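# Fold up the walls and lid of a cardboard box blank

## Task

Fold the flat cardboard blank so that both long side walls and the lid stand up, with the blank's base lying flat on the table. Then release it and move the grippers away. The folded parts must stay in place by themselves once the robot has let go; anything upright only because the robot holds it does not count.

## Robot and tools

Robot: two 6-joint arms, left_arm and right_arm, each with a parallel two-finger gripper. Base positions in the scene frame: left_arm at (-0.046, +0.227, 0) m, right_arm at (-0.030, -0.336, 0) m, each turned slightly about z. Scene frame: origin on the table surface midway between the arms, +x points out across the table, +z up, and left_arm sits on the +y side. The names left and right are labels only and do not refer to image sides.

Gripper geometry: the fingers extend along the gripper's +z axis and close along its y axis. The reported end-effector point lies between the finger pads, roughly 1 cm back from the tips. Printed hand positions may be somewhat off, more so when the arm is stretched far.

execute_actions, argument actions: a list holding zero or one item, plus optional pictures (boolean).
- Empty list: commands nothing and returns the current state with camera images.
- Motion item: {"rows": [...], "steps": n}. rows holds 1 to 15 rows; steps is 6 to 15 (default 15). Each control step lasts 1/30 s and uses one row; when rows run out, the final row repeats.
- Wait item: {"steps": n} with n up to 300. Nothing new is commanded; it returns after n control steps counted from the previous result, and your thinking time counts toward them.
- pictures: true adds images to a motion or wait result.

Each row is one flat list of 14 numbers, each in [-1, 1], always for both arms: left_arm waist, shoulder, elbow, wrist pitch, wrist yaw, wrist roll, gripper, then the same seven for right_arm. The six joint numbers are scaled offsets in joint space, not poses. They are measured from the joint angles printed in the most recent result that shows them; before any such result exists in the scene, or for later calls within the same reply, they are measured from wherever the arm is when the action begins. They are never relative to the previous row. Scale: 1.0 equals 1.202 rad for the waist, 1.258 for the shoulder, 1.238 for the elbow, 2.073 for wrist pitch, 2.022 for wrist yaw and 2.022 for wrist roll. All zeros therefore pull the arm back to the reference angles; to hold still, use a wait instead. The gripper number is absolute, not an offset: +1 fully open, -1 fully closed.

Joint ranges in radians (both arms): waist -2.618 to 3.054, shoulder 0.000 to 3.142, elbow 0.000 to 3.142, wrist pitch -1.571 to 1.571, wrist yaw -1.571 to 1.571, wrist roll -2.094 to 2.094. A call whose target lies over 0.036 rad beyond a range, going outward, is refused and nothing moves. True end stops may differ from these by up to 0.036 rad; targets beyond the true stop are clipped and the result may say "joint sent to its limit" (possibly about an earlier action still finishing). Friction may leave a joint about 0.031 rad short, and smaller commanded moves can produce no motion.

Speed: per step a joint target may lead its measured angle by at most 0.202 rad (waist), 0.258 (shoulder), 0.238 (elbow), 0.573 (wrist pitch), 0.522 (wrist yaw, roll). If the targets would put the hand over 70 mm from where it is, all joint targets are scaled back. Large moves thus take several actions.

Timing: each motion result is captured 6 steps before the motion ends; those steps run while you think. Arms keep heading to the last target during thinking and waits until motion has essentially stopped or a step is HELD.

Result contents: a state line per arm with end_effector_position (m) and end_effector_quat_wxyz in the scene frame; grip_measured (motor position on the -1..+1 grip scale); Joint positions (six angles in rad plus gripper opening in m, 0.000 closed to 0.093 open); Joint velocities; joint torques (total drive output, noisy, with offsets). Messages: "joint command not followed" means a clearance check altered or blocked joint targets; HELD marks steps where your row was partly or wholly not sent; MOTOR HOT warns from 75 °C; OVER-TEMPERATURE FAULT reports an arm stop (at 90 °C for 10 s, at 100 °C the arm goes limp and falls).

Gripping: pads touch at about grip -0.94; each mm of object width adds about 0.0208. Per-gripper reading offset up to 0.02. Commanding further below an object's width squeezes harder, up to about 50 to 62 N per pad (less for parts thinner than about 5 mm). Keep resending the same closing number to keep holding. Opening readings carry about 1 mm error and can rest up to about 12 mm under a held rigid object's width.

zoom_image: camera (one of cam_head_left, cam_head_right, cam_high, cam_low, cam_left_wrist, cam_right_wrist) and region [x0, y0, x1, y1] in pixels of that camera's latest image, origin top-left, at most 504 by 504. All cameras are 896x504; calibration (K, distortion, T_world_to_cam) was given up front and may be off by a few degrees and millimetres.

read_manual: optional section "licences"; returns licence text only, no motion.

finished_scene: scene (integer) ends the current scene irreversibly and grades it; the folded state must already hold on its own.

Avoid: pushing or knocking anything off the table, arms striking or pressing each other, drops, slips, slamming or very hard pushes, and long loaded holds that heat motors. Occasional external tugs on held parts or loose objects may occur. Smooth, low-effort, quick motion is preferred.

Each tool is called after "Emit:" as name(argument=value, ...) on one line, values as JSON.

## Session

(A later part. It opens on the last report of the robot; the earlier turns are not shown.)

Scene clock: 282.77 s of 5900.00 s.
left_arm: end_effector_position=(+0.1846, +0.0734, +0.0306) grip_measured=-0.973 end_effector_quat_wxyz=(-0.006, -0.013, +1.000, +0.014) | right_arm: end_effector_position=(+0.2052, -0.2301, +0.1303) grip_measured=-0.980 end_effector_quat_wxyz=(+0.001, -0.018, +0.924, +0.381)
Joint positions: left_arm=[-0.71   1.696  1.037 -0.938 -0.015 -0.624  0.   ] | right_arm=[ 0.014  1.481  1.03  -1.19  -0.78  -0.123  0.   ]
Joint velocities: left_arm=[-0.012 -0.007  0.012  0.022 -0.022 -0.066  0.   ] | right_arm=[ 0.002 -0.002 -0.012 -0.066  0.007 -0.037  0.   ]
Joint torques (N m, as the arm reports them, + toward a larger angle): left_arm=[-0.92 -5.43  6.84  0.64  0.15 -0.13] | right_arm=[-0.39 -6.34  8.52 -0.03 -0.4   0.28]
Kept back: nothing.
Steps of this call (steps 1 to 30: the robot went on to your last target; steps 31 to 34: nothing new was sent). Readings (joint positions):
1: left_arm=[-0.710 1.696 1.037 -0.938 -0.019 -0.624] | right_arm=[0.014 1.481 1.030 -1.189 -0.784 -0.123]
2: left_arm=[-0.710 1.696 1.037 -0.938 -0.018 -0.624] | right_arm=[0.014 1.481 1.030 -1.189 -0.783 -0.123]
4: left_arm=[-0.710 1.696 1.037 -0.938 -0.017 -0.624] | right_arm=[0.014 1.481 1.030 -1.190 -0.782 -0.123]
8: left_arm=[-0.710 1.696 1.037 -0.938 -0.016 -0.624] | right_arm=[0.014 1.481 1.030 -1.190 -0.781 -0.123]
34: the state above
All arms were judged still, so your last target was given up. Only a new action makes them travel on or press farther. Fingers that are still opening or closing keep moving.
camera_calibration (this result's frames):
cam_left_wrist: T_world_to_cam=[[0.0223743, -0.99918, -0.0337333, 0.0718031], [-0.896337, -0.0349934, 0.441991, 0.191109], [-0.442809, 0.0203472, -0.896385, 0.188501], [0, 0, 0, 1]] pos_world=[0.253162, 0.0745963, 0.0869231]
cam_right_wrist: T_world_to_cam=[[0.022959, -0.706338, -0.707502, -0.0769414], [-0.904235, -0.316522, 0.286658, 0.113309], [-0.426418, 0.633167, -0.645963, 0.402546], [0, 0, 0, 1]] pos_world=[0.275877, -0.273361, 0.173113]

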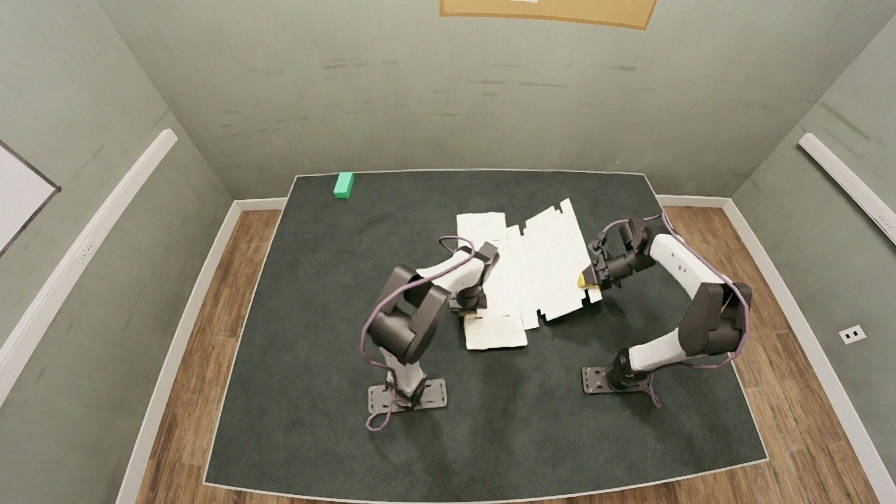

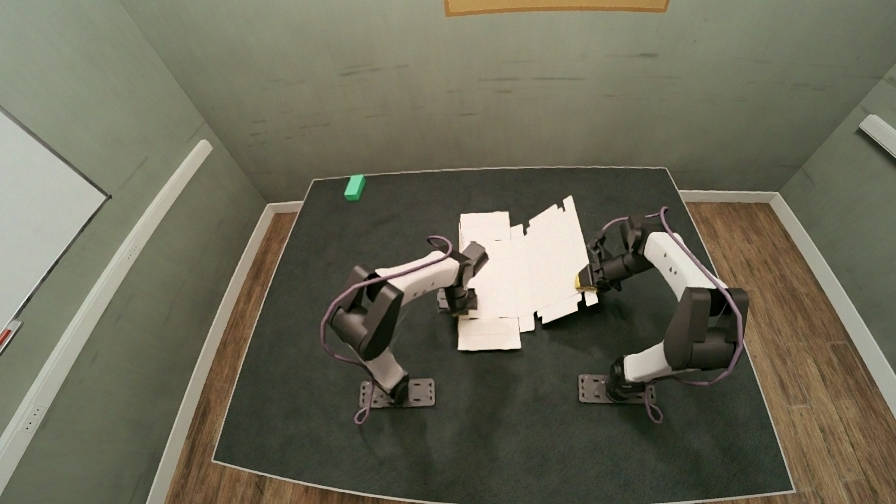

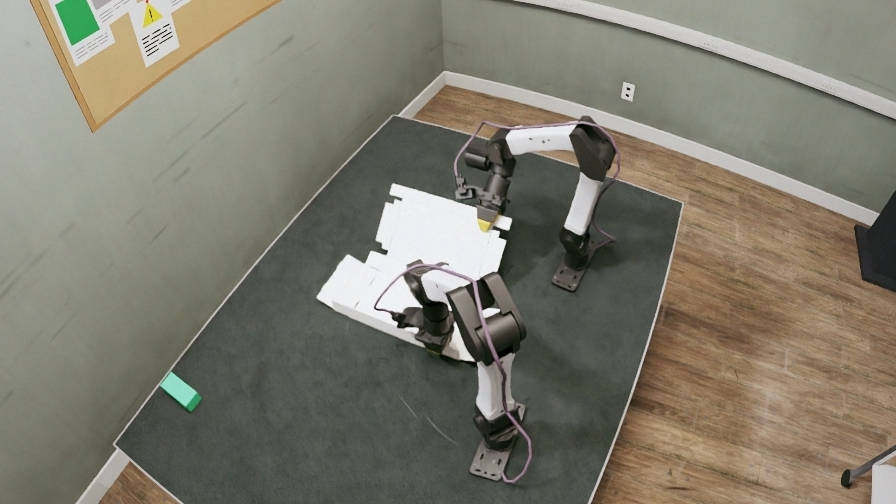

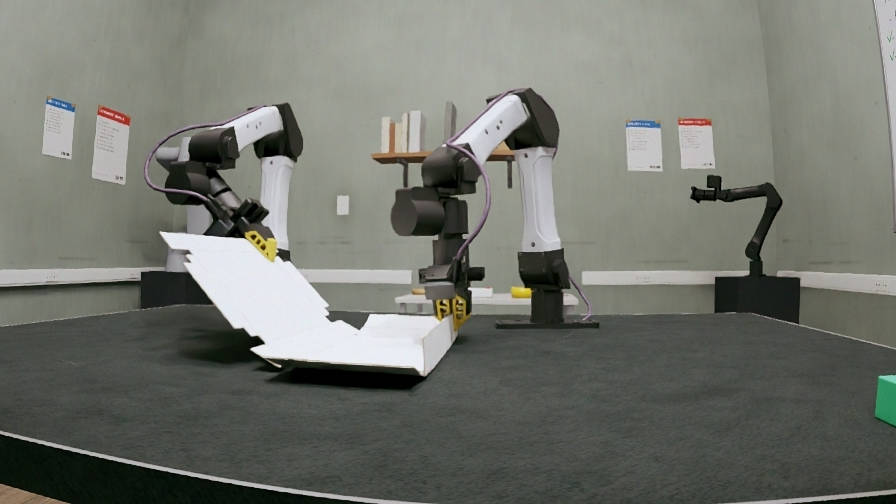

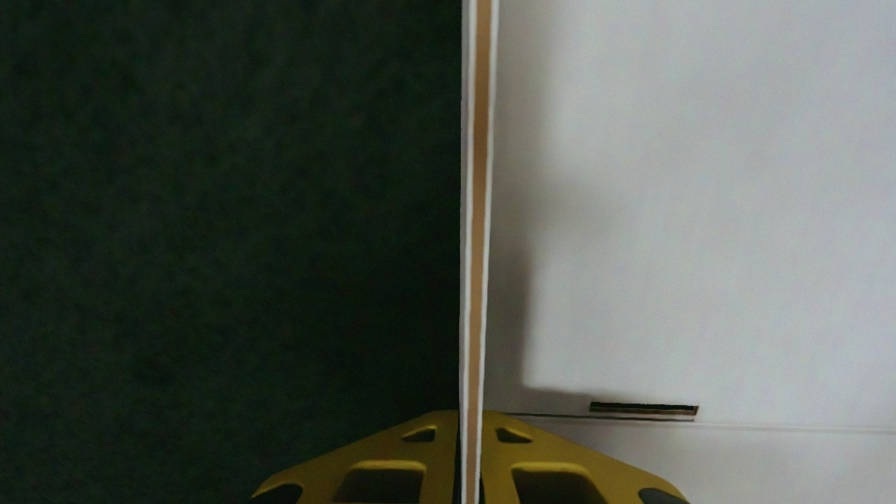

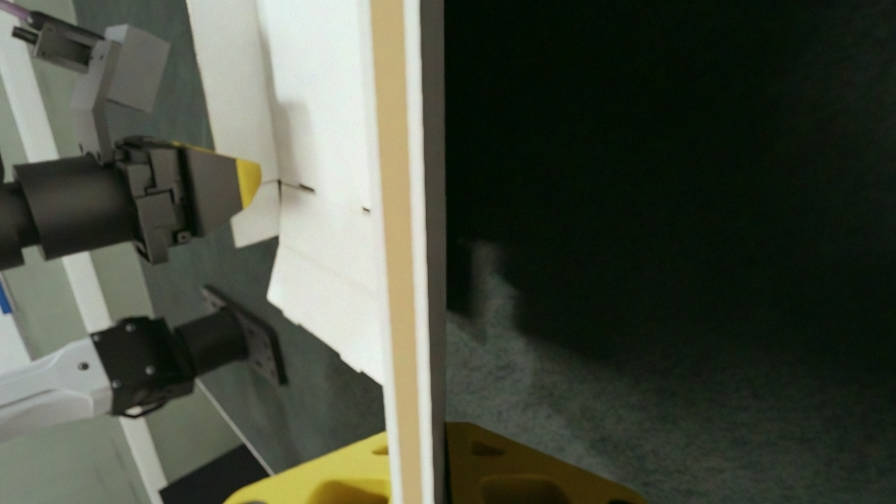

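Emit:
execute_actions(actions=[{"rows": [[0,0,0,0,0,0,-1, 0.028,-0.007,0.017,0,0.013,0.022,-1],[0,0,0,0,0,0,-1, 0.057,-0.014,0.033,-0.001,0.026,0.044,-1],[0,0,0,0,0,0,-1, 0.085,-0.021,0.050,-0.001,0.038,0.066,-1],[0,0,0,0,0,0,-1, 0.113,-0.028,0.066,-0.002,0.051,0.088,-1],[0,0,0,0,0,0,-1, 0.142,-0.035,0.083,-0.002,0.064,0.110,-1],[0,0,0,0,0,0,-1, 0.170,-0.042,0.100,-0.003,0.077,0.132,-1],[0,0,0,0,0,0,-1, 0.198,-0.0485,0.116,-0.0034,0.0895,0.154,-1],[0,0,0,0,0,0,-1, 0.230,-0.038,0.143,-0.010,0.108,0.172,-1],[0,0,0,0,0,0,-1, 0.263,-0.027,0.170,-0.018,0.126,0.190,-1],[0,0,0,0,0,0,-1, 0.295,-0.017,0.197,-0.025,0.144,0.209,-1],[0,0,0,0,0,0,-1, 0.327,-0.006,0.224,-0.032,0.162,0.227,-1],[0,0,0,0,0,0,-1, 0.359,0.005,0.251,-0.039,0.180,0.245,-1],[0,0,0,0,0,0,-1, 0.391,0.015,0.278,-0.046,0.198,0.263,-1],[0,0,0,0,0,0,-1, 0.424,0.026,0.305,-0.053,0.216,0.282,-1],[0,0,0,0,0,0,-1, 0.456,0.0366,0.332,-0.060,0.234,0.300,-1]], "steps": 15}])

Emit:
execute_actions(actions=[{"steps": 12}], pictures=true)

Scene clock: 285.83 s of 5900.00 s.
left_arm: end_effector_position=(+0.1820, +0.0787, +0.0309) grip_measured=-0.973 end_effector_quat_wxyz=(-0.010, -0.022, +0.999, +0.027) | right_arm: end_effector_position=(+0.2079, -0.1951, +0.1527) grip_measured=-0.980 end_effector_quat_wxyz=(-0.002, -0.041, +0.953, +0.300)
Joint positions: left_arm=[-0.71   1.696  1.037 -0.959 -0.033 -0.642  0.   ] | right_arm=[ 0.249  1.45   1.166 -1.196 -0.604  0.122  0.   ]
Joint velocities: left_arm=[-0.002  0.002  0.002 -0.11  -0.007 -0.051  0.   ] | right_arm=[ 1.053 -0.002  0.828 -0.227  0.828  1.15   0.   ]
Joint torques (N m, as the arm reports them, + toward a larger angle): left_arm=[ 0.19 -6.86  5.45  0.54  0.18  0.23] | right_arm=[ 1.79 -6.07  8.38  0.67 -0.76 -0.46]
Steps of this call (steps 1 to 83: nothing new was sent; steps 84 to 92: the first 9 steps of this action). Readings (joint positions):
84: left_arm=[-0.710 1.696 1.037 -0.938 -0.015 -0.624] | right_arm=[0.018 1.481 1.030 -1.189 -0.775 -0.123]
85: left_arm=[-0.710 1.696 1.037 -0.940 -0.015 -0.624] | right_arm=[0.031 1.481 1.032 -1.185 -0.765 -0.112]
87: left_arm=[-0.710 1.696 1.037 -0.949 -0.019 -0.629] | right_arm=[0.078 1.479 1.055 -1.179 -0.730 -0.068]
91: left_arm=[-0.710 1.696 1.037 -0.958 -0.031 -0.641] | right_arm=[0.212 1.451 1.138 -1.187 -0.634 0.082]
92: the state above

Scene clock: 286.23 s of 5900.00 s.
left_arm: end_effector_position=(+0.1826, +0.0801, +0.0310) grip_measured=-0.973 end_effector_quat_wxyz=(-0.008, -0.021, +0.999, +0.031) | right_arm: end_effector_position=(+0.2036, -0.1553, +0.1806) grip_measured=-0.980 end_effector_quat_wxyz=(+0.001, -0.032, +0.985, +0.172)
Joint positions: left_arm=[-0.71   1.696  1.037 -0.96  -0.041 -0.64   0.   ] | right_arm=[ 0.553  1.511  1.411 -1.312 -0.308  0.442  0.   ]
Joint velocities: left_arm=[-0.002  0.007 -0.017 -0.066 -0.022  0.139  0.   ] | right_arm=[ 0.002 -0.002 -0.002 -0.154  0.154  0.139  0.   ]
Joint torques (N m, as the arm reports them, + toward a larger angle): left_arm=[ 0.15 -6.91  5.45  0.49  0.15  0.03] | right_arm=[ 1.16 -5.21  9.11  0.9  -0.32  0.28]
Kept back: nothing.
Steps of this call (steps 1 to 6: the last 6 steps of your previous action; steps 7 to 12: the robot went on to your last target). Readings (joint positions):
1: left_arm=[-0.710 1.696 1.037 -0.960 -0.033 -0.644] | right_arm=[0.287 1.451 1.196 -1.205 -0.573 0.160]
2: left_arm=[-0.710 1.696 1.037 -0.960 -0.035 -0.645] | right_arm=[0.326 1.453 1.227 -1.217 -0.540 0.199]
4: left_arm=[-0.710 1.696 1.037 -0.960 -0.037 -0.647] | right_arm=[0.404 1.465 1.294 -1.243 -0.473 0.276]
8: left_arm=[-0.710 1.696 1.037 -0.960 -0.043 -0.649] | right_arm=[0.537 1.506 1.402 -1.289 -0.353 0.406]
12: the state above
camera_calibration (this result's frames):
cam_left_wrist: T_world_to_cam=[[0.0364637, -0.997013, -0.0680847, 0.0768452], [-0.89415, -0.0629752, 0.443317, 0.191164], [-0.44628, 0.0447129, -0.893775, 0.186352], [0, 0, 0, 1]] pos_world=[0.251292, 0.0803219, 0.0870428]
cam_right_wrist: T_world_to_cam=[[0.0529478, -0.938415, -0.34143, -0.0967033], [-0.904595, -0.189894, 0.381639, 0.123742], [-0.422971, 0.288649, -0.85894, 0.371252], [0, 0, 0, 1]] pos_world=[0.274085, -0.174411, 0.238641]

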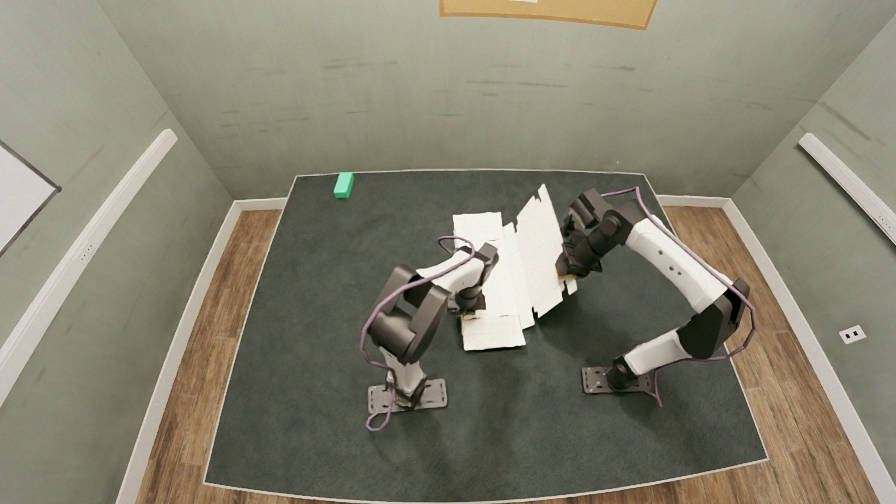

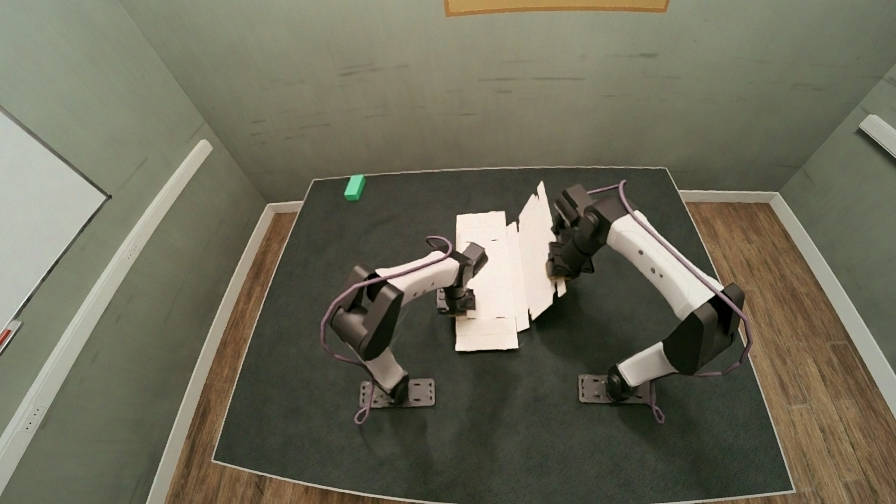

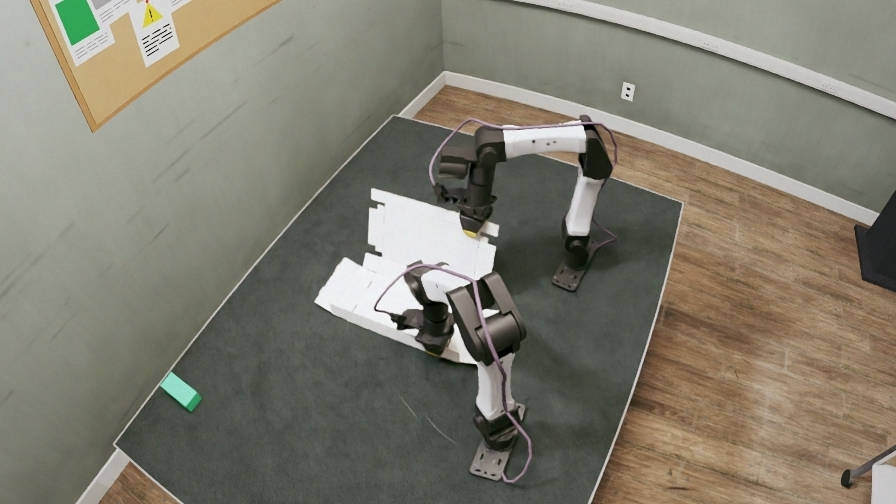

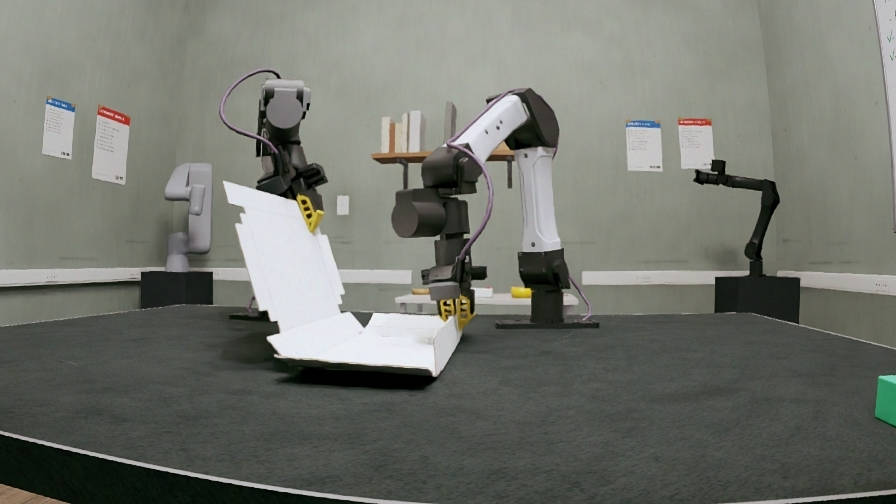

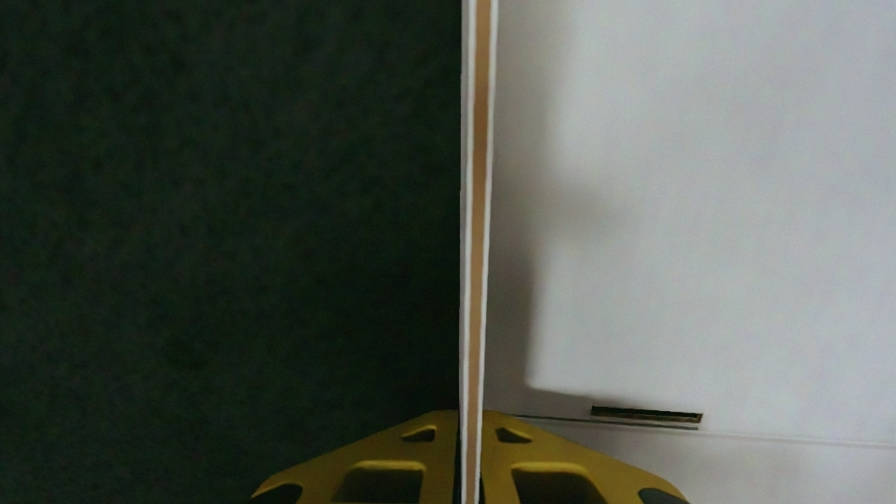

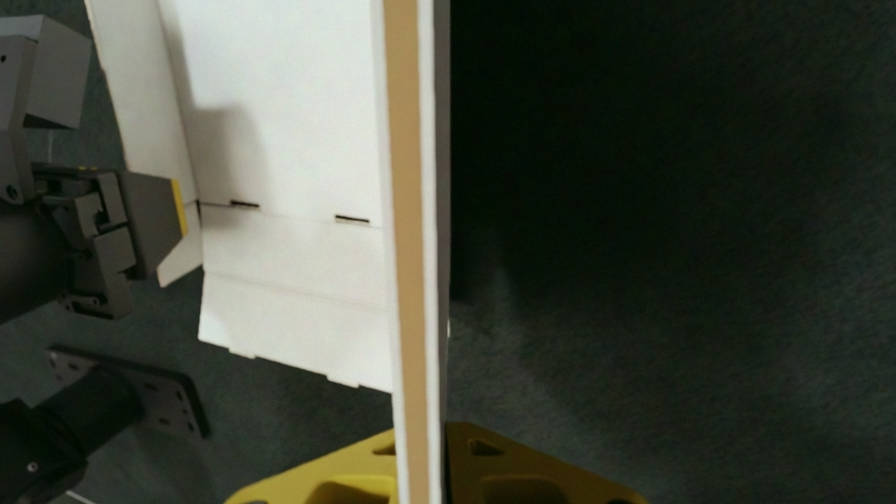

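Emit:
execute_actions(actions=[{"rows": [[0,0,0,0,0,0,-0.4, 0,0,0,0,0,0,-1],[0,0,0,0,0,0,-0.4, 0,0,0,0,0,0,-1],[0,0,0,0,0,0,-0.4, 0,0,0,0,0,0,-1],[0.014,0.018,0.024,-0.001,0.002,0.008,-0.4, 0,0,0,0,0,0,-1],[0.027,0.037,0.048,-0.002,0.004,0.016,-0.4, 0,0,0,0,0,0,-1],[0.041,0.055,0.071,-0.002,0.006,0.024,-0.4, 0,0,0,0,0,0,-1],[0.054,0.073,0.095,-0.003,0.008,0.032,-0.4, 0,0,0,0,0,0,-1],[0.068,0.092,0.119,-0.004,0.010,0.040,-0.4, 0,0,0,0,0,0,-1],[0.081,0.110,0.143,-0.005,0.012,0.048,-0.4, 0,0,0,0,0,0,-1],[0.095,0.128,0.167,-0.006,0.014,0.056,-0.4, 0,0,0,0,0,0,-1],[0.108,0.146,0.190,-0.006,0.016,0.064,-0.4, 0,0,0,0,0,0,-1],[0.122,0.165,0.214,-0.007,0.018,0.072,-0.4, 0,0,0,0,0,0,-1],[0.135,0.183,0.238,-0.008,0.020,0.080,-0.4, 0,0,0,0,0,0,-1]], "steps": 15}])

Emit:
execute_actions(actions=[{"steps": 10}])

Scene clock: 291.17 s of 5900.00 s.
left_arm: end_effector_position=(+0.2134, +0.0791, +0.0335) grip_measured=-0.403 end_effector_quat_wxyz=(-0.006, -0.029, +0.999, +0.023) | right_arm: end_effector_position=(+0.2028, -0.1569, +0.1798) grip_measured=-0.981 end_effector_quat_wxyz=(+0.001, -0.031, +0.986, +0.165)
Joint positions: left_arm=[-0.649  1.776  1.144 -0.973 -0.032 -0.595  0.026] | right_arm=[ 0.555  1.511  1.411 -1.318 -0.296  0.446  0.   ]
Joint velocities: left_arm=[ 0.486  0.691  0.867 -0.051  0.095  0.315 -0.   ] | right_arm=[-0.007 -0.002  0.012 -0.022  0.007  0.066  0.   ]
Joint torques (N m, as the arm reports them, + toward a larger angle): left_arm=[ 0.88 -6.45  6.66  0.35  0.06  0.03] | right_arm=[ 0.24 -6.45  6.71  0.79 -0.24 -0.15]
Steps of this call (steps 1 to 30: the robot went on to your last target; steps 31 to 90: nothing new was sent; then 1.63 s passed at rest; steps 91 to 99: the first 9 steps of this action). Readings (joint positions):
91: left_arm=[-0.710 1.696 1.037 -0.960 -0.037 -0.635] | right_arm=[0.555 1.511 1.411 -1.320 -0.295 0.446]
92: left_arm=[-0.710 1.696 1.037 -0.960 -0.037 -0.635] | right_arm=[0.555 1.511 1.411 -1.320 -0.295 0.446]
94: left_arm=[-0.709 1.696 1.037 -0.960 -0.037 -0.634] | right_arm=[0.555 1.511 1.411 -1.318 -0.296 0.446]
98: left_arm=[-0.666 1.752 1.113 -0.973 -0.033 -0.606] | right_arm=[0.555 1.511 1.411 -1.318 -0.296 0.446]
99: the state above

Scene clock: 291.50 s of 5900.00 s.
left_arm: end_effector_position=(+0.2683, +0.0848, +0.0307) grip_measured=-0.403 end_effector_quat_wxyz=(+0.006, -0.033, +0.999, +0.007) | right_arm: end_effector_position=(+0.2028, -0.1569, +0.1798) grip_measured=-0.981 end_effector_quat_wxyz=(+0.001, -0.031, +0.986, +0.165)
Joint positions: left_arm=[-0.547  1.912  1.31  -0.965 -0.018 -0.499  0.026] | right_arm=[ 0.555  1.511  1.411 -1.318 -0.296  0.446  0.   ]
Joint velocities: left_arm=[-0.017 -0.007  0.007 -0.081  0.051  0.154 -0.001] | right_arm=[-0.012  0.007  0.002 -0.037 -0.022 -0.007  0.   ]
Joint torques (N m, as the arm reports them, + toward a larger angle): left_arm=[ 0.14 -8.13  7.25  0.25  0.09  0.06] | right_arm=[ 0.18 -6.5   6.66  0.79 -0.24 -0.15]
Kept back: nothing.
Steps of this call (steps 1 to 6: the last 6 steps of your previous action; steps 7 to 10: the robot went on to your last target). Readings (joint positions):
1: left_arm=[-0.632 1.800 1.175 -0.972 -0.030 -0.583] | right_arm=[0.555 1.511 1.411 -1.318 -0.296 0.446]
2: left_arm=[-0.615 1.823 1.205 -0.972 -0.028 -0.570] | right_arm=[0.555 1.511 1.411 -1.318 -0.296 0.446]
4: left_arm=[-0.581 1.870 1.265 -0.972 -0.023 -0.543] | right_arm=[0.555 1.511 1.411 -1.318 -0.296 0.446]
8: left_arm=[-0.547 1.911 1.310 -0.965 -0.021 -0.508] | right_arm=[0.555 1.511 1.411 -1.318 -0.296 0.446]
10: the state above

Emit:
execute_actions(actions=[{"rows": [[0.006,0.021,0.033,-0.007,0.001,0.004,-0.4, 0,0,0,0,0,0,-1],[0.012,0.043,0.065,-0.013,0.002,0.009,-0.4, 0,0,0,0,0,0,-1],[0.018,0.064,0.098,-0.020,0.002,0.013,-0.4, 0,0,0,0,0,0,-1],[0.024,0.085,0.131,-0.027,0.003,0.018,-0.4, 0,0,0,0,0,0,-1],[0.030,0.107,0.163,-0.034,0.004,0.022,-0.4, 0,0,0,0,0,0,-1],[0.036,0.128,0.196,-0.040,0.005,0.027,-0.4, 0,0,0,0,0,0,-1],[0.042,0.149,0.229,-0.047,0.006,0.031,-0.4, 0,0,0,0,0,0,-1],[0.048,0.171,0.261,-0.054,0.007,0.036,-0.4, 0,0,0,0,0,0,-1],[0.054,0.192,0.294,-0.061,0.007,0.040,-0.4, 0,0,0,0,0,0,-1],[0.060,0.213,0.327,-0.067,0.008,0.045,-0.4, 0,0,0,0,0,0,-1],[0.066,0.2345,0.3595,-0.074,0.009,0.049,-0.4, 0,0,0,0,0,0,-1]], "steps": 15}])

Emit:
execute_actions(actions=[{"steps": 10}], pictures=true)

Scene clock: 293.07 s of 5900.00 s.
left_arm: end_effector_position=(+0.3256, +0.0774, +0.0347) grip_measured=-0.403 end_effector_quat_wxyz=(+0.014, -0.033, +0.999, +0.001) | right_arm: end_effector_position=(+0.2034, -0.1575, +0.1796) grip_measured=-0.981 end_effector_quat_wxyz=(+0.002, -0.030, +0.986, +0.163)
Joint positions: left_arm=[-0.501  2.091  1.587 -1.043 -0.012 -0.453  0.026] | right_arm=[ 0.555  1.511  1.411 -1.318 -0.292  0.449  0.   ]
Joint velocities: left_arm=[ 0.232  0.779  1.136 -0.286 -0.022  0.271  0.   ] | right_arm=[ 0.007 -0.007  0.007  0.066 -0.022 -0.022  0.   ]
Joint torques (N m, as the arm reports them, + toward a larger angle): left_arm=[ 0.88 -9.92  6.94  0.47  0.06  0.06] | right_arm=[ 0.44 -6.47  6.69  0.72 -0.19 -0.16]
Steps of this call (steps 1 to 30: the robot went on to your last target; steps 31 to 38: nothing new was sent; steps 39 to 47: the first 9 steps of this action). Readings (joint positions):
39: left_arm=[-0.547 1.913 1.313 -0.968 -0.012 -0.484] | right_arm=[0.555 1.511 1.411 -1.318 -0.296 0.446]
40: left_arm=[-0.546 1.920 1.326 -0.976 -0.012 -0.484] | right_arm=[0.555 1.511 1.411 -1.318 -0.296 0.446]
42: left_arm=[-0.540 1.956 1.386 -0.997 -0.012 -0.481] | right_arm=[0.555 1.511 1.411 -1.318 -0.296 0.446]
46: left_arm=[-0.510 2.063 1.547 -1.032 -0.012 -0.460] | right_arm=[0.555 1.511 1.411 -1.318 -0.292 0.448]
47: the state above

Scene clock: 293.40 s of 5900.00 s.
left_arm: end_effector_position=(+0.3524, +0.0819, +0.0293) grip_measured=-0.403 end_effector_quat_wxyz=(+0.010, -0.029, +1.000, +0.003) | right_arm: end_effector_position=(+0.2034, -0.1576, +0.1795) grip_measured=-0.981 end_effector_quat_wxyz=(+0.002, -0.029, +0.986, +0.163)
Joint positions: left_arm=[-0.467  2.195  1.731 -1.09  -0.012 -0.411  0.026] | right_arm=[ 0.555  1.511  1.411 -1.318 -0.291  0.45   0.   ]
Joint velocities: left_arm=[-0.002 -0.007  0.012  0.037 -0.051  0.081 -0.   ] | right_arm=[-0.002 -0.012  0.002  0.11  -0.022 -0.081  0.   ]
Joint torques (N m, as the arm reports them, + toward a larger angle): left_arm=[  0.02 -10.8    7.86   0.21   0.14   0.04] | right_arm=[ 0.44 -6.52  6.68  0.7  -0.18 -0.13]
Kept back: nothing.
Steps of this call (steps 1 to 6: the last 6 steps of your previous action; steps 7 to 10: the robot went on to your last target). Readings (joint positions):
1: left_arm=[-0.493 2.118 1.628 -1.054 -0.012 -0.445] | right_arm=[0.555 1.511 1.411 -1.318 -0.291 0.449]
2: left_arm=[-0.485 2.146 1.668 -1.066 -0.012 -0.438] | right_arm=[0.555 1.511 1.411 -1.318 -0.291 0.449]
4: left_arm=[-0.472 2.182 1.717 -1.071 -0.012 -0.426] | right_arm=[0.555 1.511 1.411 -1.318 -0.291 0.450]
8: left_arm=[-0.467 2.195 1.729 -1.084 -0.012 -0.414] | right_arm=[0.555 1.511 1.411 -1.318 -0.291 0.450]
10: the state above
camera_calibration (this result's frames):
cam_left_wrist: T_world_to_cam=[[0.0528154, -0.998544, -0.0109815, 0.0651003], [-0.908791, -0.0526203, 0.413921, 0.349025], [-0.413896, -0.0118815, -0.910246, 0.254239], [0, 0, 0, 1]] pos_world=[0.418981, 0.086392, 0.0876665]
cam_right_wrist: T_world_to_cam=[[0.046783, -0.9446, -0.324873, -0.101934], [-0.90615, -0.176995, 0.384141, 0.125439], [-0.42036, 0.276413, -0.86423, 0.369454], [0, 0, 0, 1]] pos_world=[0.273739, -0.176206, 0.237991]

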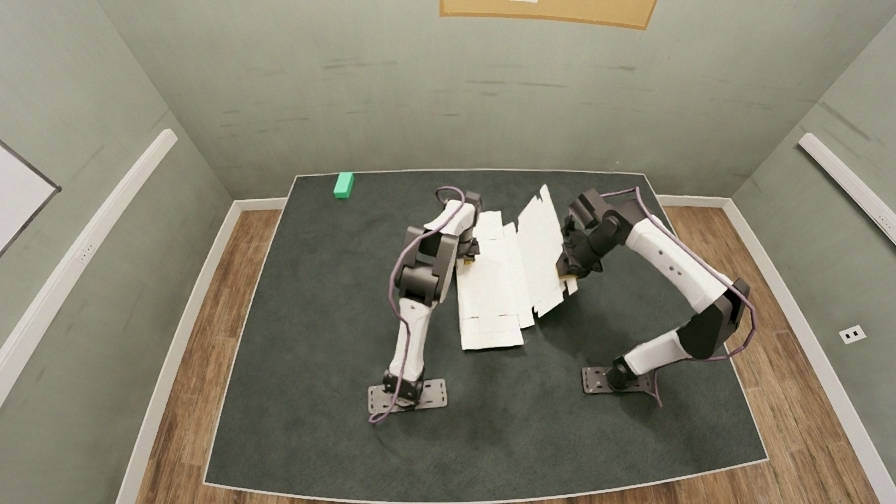

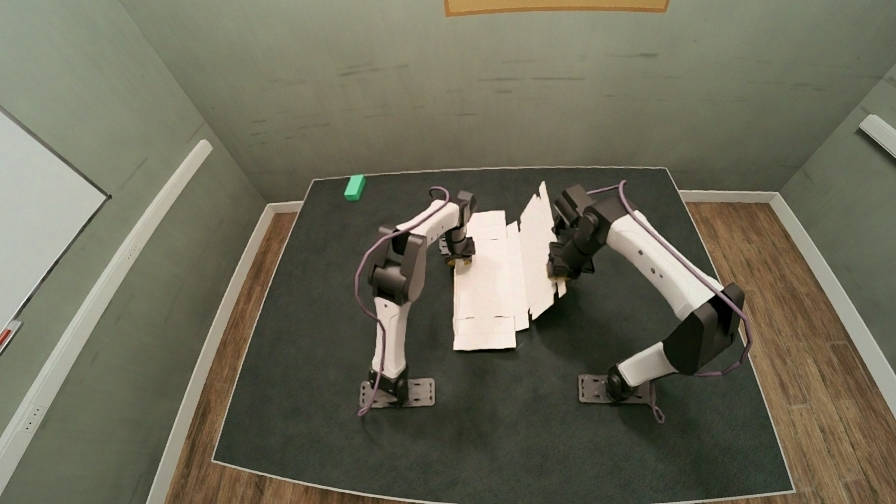

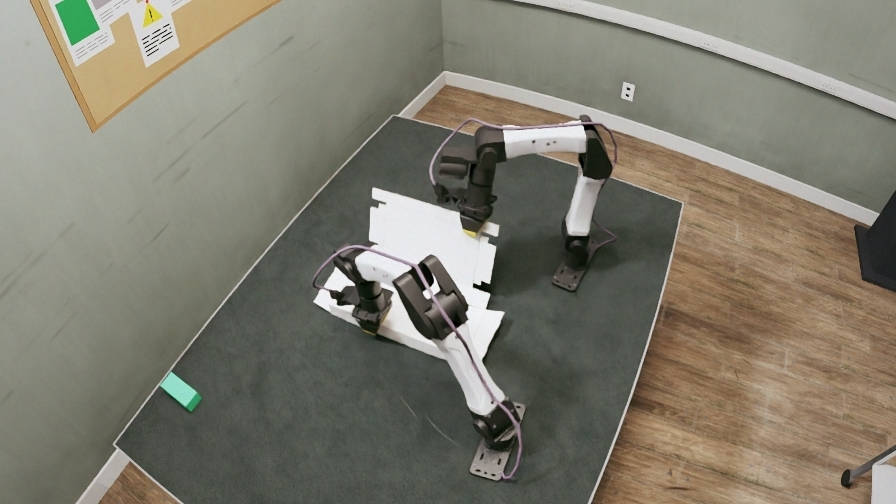

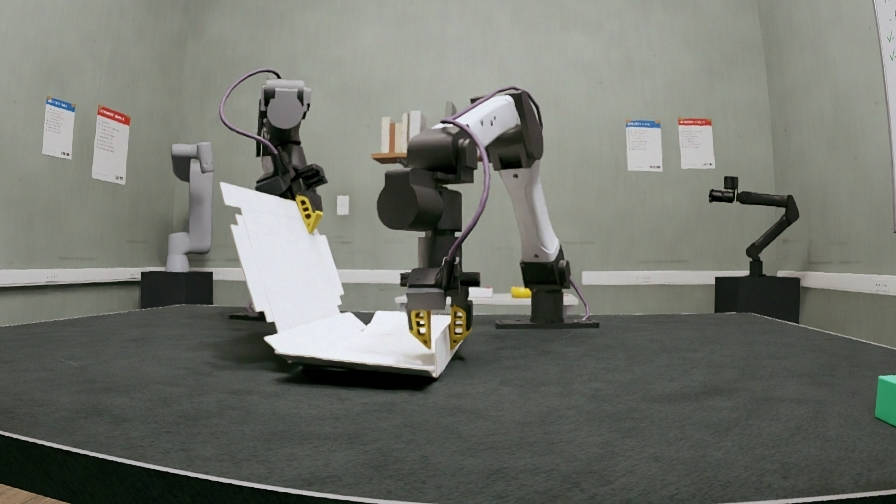

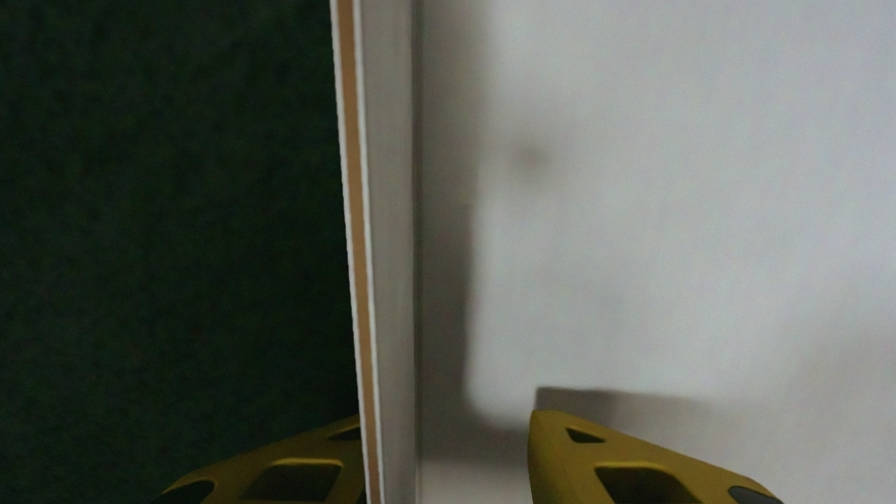

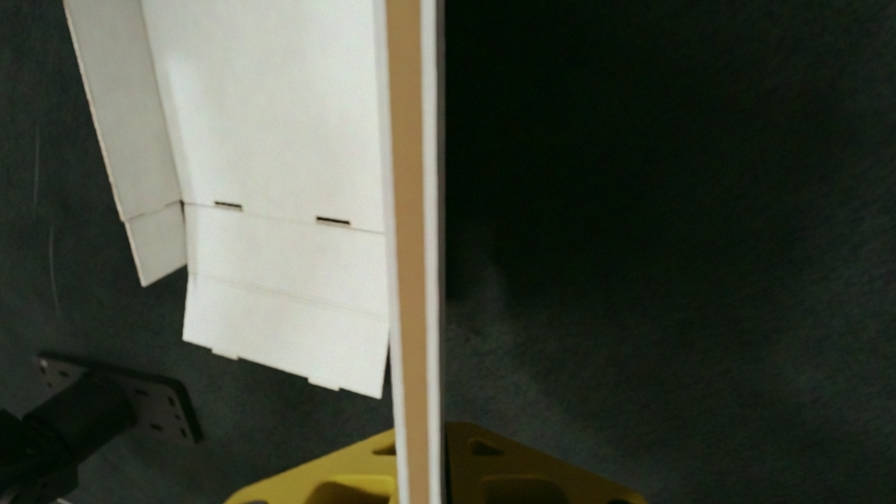

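Emit:
execute_actions(actions=[{"rows": [[0,0,0,0,0,0,-1, 0,0,0,0,0,0,-1],[0,0,0,0,0,0,-1, 0,0,0,0,0,0,-1],[0,0,0,0,0,0,-1, 0,0,0,0,0,0,-1],[0,0,0,0,0,0,-1, 0.016,0.014,0.022,-0.009,0.012,0.009,-1],[-0.008,0.007,0.013,-0.004,0,-0.004,-1, 0.033,0.028,0.044,-0.019,0.024,0.019,-1],[-0.016,0.015,0.026,-0.008,0,-0.008,-1, 0.049,0.041,0.066,-0.028,0.036,0.028,-1],[-0.024,0.022,0.038,-0.012,0,-0.012,-1, 0.065,0.055,0.088,-0.038,0.048,0.038,-1],[-0.032,0.029,0.051,-0.016,0,-0.016,-1, 0.081,0.069,0.110,-0.047,0.060,0.047,-1],[-0.040,0.036,0.064,-0.020,0,-0.020,-1, 0.098,0.083,0.132,-0.057,0.072,0.057,-1],[-0.048,0.044,0.077,-0.024,0,-0.024,-1, 0.114,0.097,0.154,-0.066,0.084,0.066,-1],[-0.056,0.051,0.090,-0.028,0,-0.028,-1, 0.130,0.110,0.176,-0.075,0.096,0.076,-1],[-0.065,0.058,0.103,-0.032,0,-0.032,-1, 0.146,0.124,0.198,-0.085,0.108,0.085,-1],[-0.073,0.065,0.115,-0.036,0,-0.036,-1, 0.163,0.138,0.220,-0.094,0.120,0.095,-1],[-0.081,0.073,0.128,-0.040,0,-0.040,-1, 0.179,0.152,0.242,-0.104,0.132,0.104,-1],[-0.089,0.080,0.141,-0.044,0,-0.044,-1, 0.195,0.166,0.264,-0.113,0.144,0.114,-1]], "steps": 15}])

Emit:
execute_actions(actions=[{"steps": 14}], pictures=true)

Scene clock: 298.23 s of 5900.00 s.
left_arm: end_effector_position=(+0.3516, +0.0775, +0.0301) grip_measured=-0.973 end_effector_quat_wxyz=(+0.006, -0.018, +1.000, +0.011) | right_arm: end_effector_position=(+0.2050, -0.1497, +0.1833) grip_measured=-0.981 end_effector_quat_wxyz=(+0.002, -0.033, +0.993, +0.117)
Joint positions: left_arm=[-0.483  2.21   1.759 -1.116 -0.026 -0.406  0.   ] | right_arm=[ 0.626  1.571  1.503 -1.379 -0.2    0.503  0.   ]
Joint velocities: left_arm=[-0.203  0.232  0.403 -0.168 -0.125 -0.271  0.   ] | right_arm=[ 0.549  0.505  0.735 -0.549  0.593  0.491  0.   ]
Joint torques (N m, as the arm reports them, + toward a larger angle): left_arm=[ -1.67 -10.61   7.91   0.51   0.25  -0.24] | right_arm=[ 1.47 -5.89  8.54  0.79 -0.46 -0.22]
Steps of this call (steps 1 to 30: the robot went on to your last target; steps 31 to 90: nothing new was sent; then 1.53 s passed at rest; steps 91 to 99: the first 9 steps of this action). Readings (joint positions):
91: left_arm=[-0.467 2.195 1.731 -1.100 -0.012 -0.406] | right_arm=[0.555 1.511 1.411 -1.318 -0.291 0.450]
92: left_arm=[-0.467 2.195 1.731 -1.100 -0.015 -0.406] | right_arm=[0.555 1.511 1.411 -1.318 -0.289 0.450]
94: left_arm=[-0.466 2.195 1.731 -1.100 -0.020 -0.395] | right_arm=[0.556 1.511 1.411 -1.321 -0.277 0.451]
98: left_arm=[-0.477 2.202 1.745 -1.111 -0.023 -0.399] | right_arm=[0.607 1.554 1.476 -1.364 -0.221 0.487]
99: the state above

Scene clock: 298.70 s of 5900.00 s.
left_arm: end_effector_position=(+0.3521, +0.0422, +0.0302) grip_measured=-0.973 end_effector_quat_wxyz=(+0.006, -0.009, +1.000, +0.021) | right_arm: end_effector_position=(+0.1998, -0.1415, +0.1918) grip_measured=-0.981 end_effector_quat_wxyz=(+0.005, -0.022, +1.000, -0.006)
Joint positions: left_arm=[-0.564  2.282  1.877 -1.176 -0.044 -0.47   0.   ] | right_arm=[ 0.779  1.708  1.705 -1.568  0.016  0.665  0.   ]
Joint velocities: left_arm=[-0.022  0.002  0.002 -0.037 -0.051 -0.066  0.   ] | right_arm=[-0.002 -0.007  0.012 -0.081  0.081  0.051  0.   ]
Joint torques (N m, as the arm reports them, + toward a larger angle): left_arm=[ -0.55 -11.33   8.     0.31   0.32  -0.37] | right_arm=[ 1.27 -7.02  8.81  0.6  -0.13  0.08]
Kept back: nothing.
Steps of this call (steps 1 to 6: the last 6 steps of your previous action; steps 7 to 14: the robot went on to your last target). Readings (joint positions):
1: left_arm=[-0.491 2.219 1.774 -1.122 -0.029 -0.413] | right_arm=[0.646 1.589 1.530 -1.395 -0.177 0.520]
2: left_arm=[-0.499 2.230 1.789 -1.129 -0.031 -0.420] | right_arm=[0.665 1.608 1.556 -1.414 -0.153 0.538]
4: left_arm=[-0.518 2.248 1.821 -1.145 -0.037 -0.435] | right_arm=[0.703 1.643 1.609 -1.457 -0.104 0.574]
8: left_arm=[-0.554 2.278 1.872 -1.170 -0.044 -0.462] | right_arm=[0.770 1.701 1.695 -1.534 -0.021 0.644]
14: the state above
camera_calibration (this result's frames):
cam_left_wrist: T_world_to_cam=[[0.0145459, -0.998681, -0.0492395, 0.0401124], [-0.906696, -0.0339346, 0.420416, 0.34459], [-0.421533, 0.03853, -0.905994, 0.2549], [0, 0, 0, 1]] pos_world=[0.419303, 0.0419317, 0.0880416]
cam_right_wrist: T_world_to_cam=[[0.0332737, -0.999406, 0.00892669, -0.151635], [-0.912788, -0.0267496, 0.407556, 0.138429], [-0.407075, -0.0217091, -0.913137, 0.338677], [0, 0, 0, 1]] pos_world=[0.269269, -0.14049, 0.254194]

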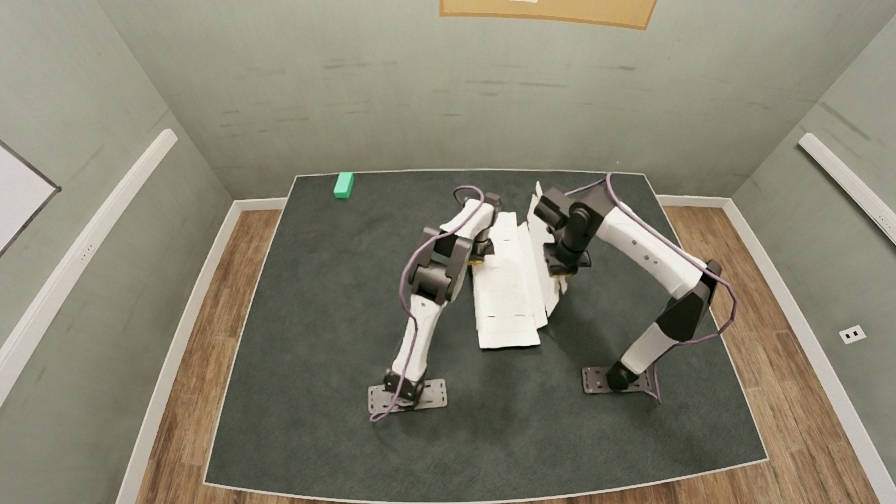

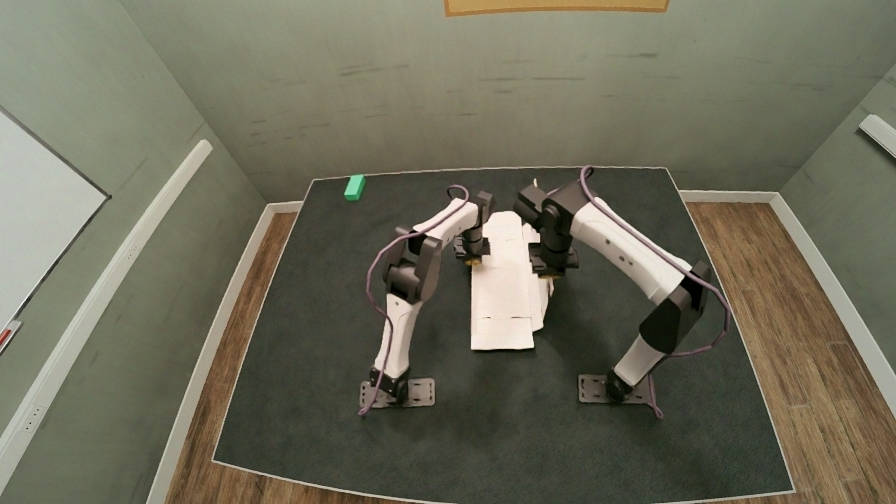

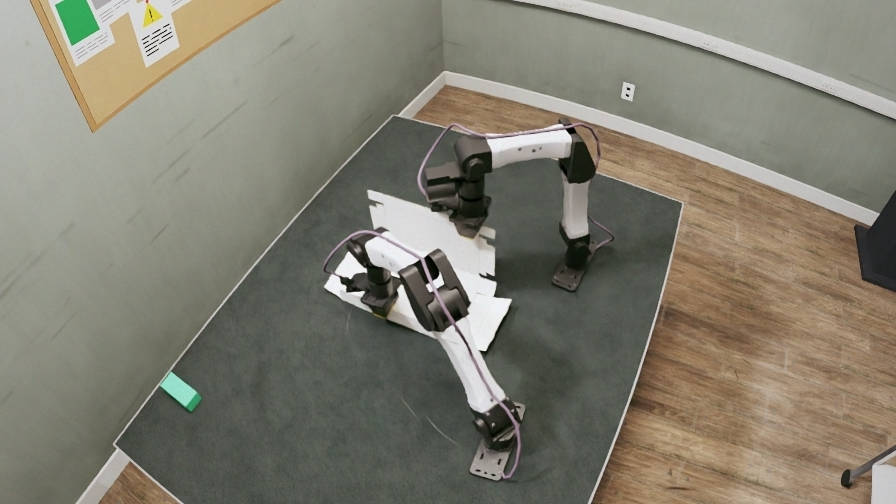

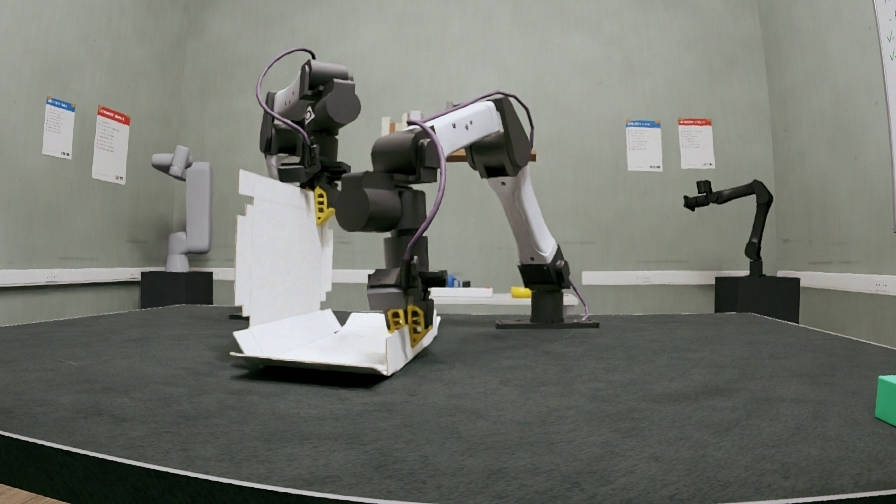

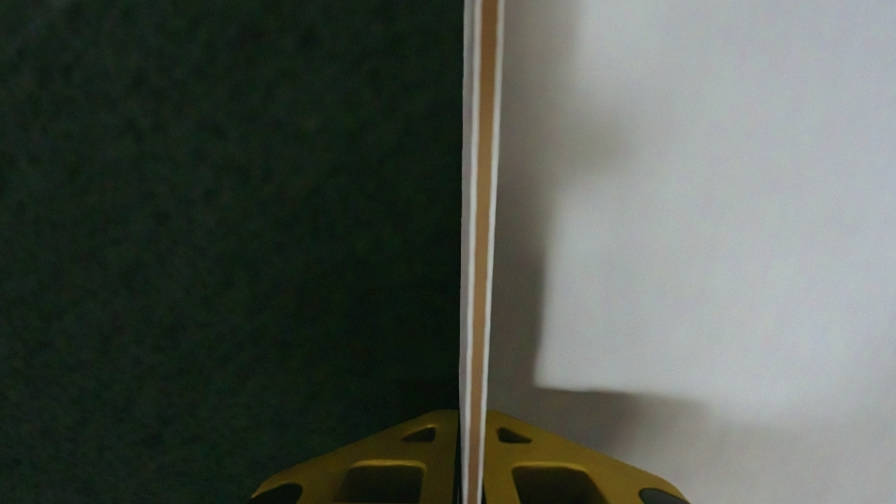

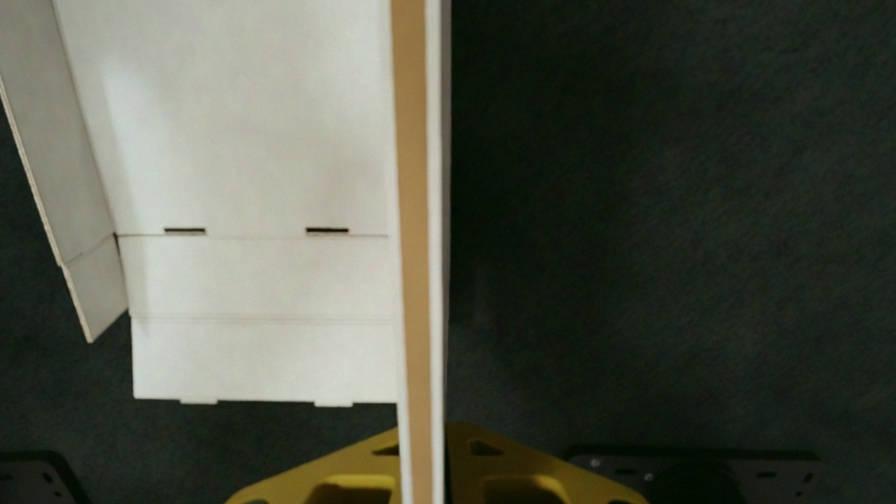

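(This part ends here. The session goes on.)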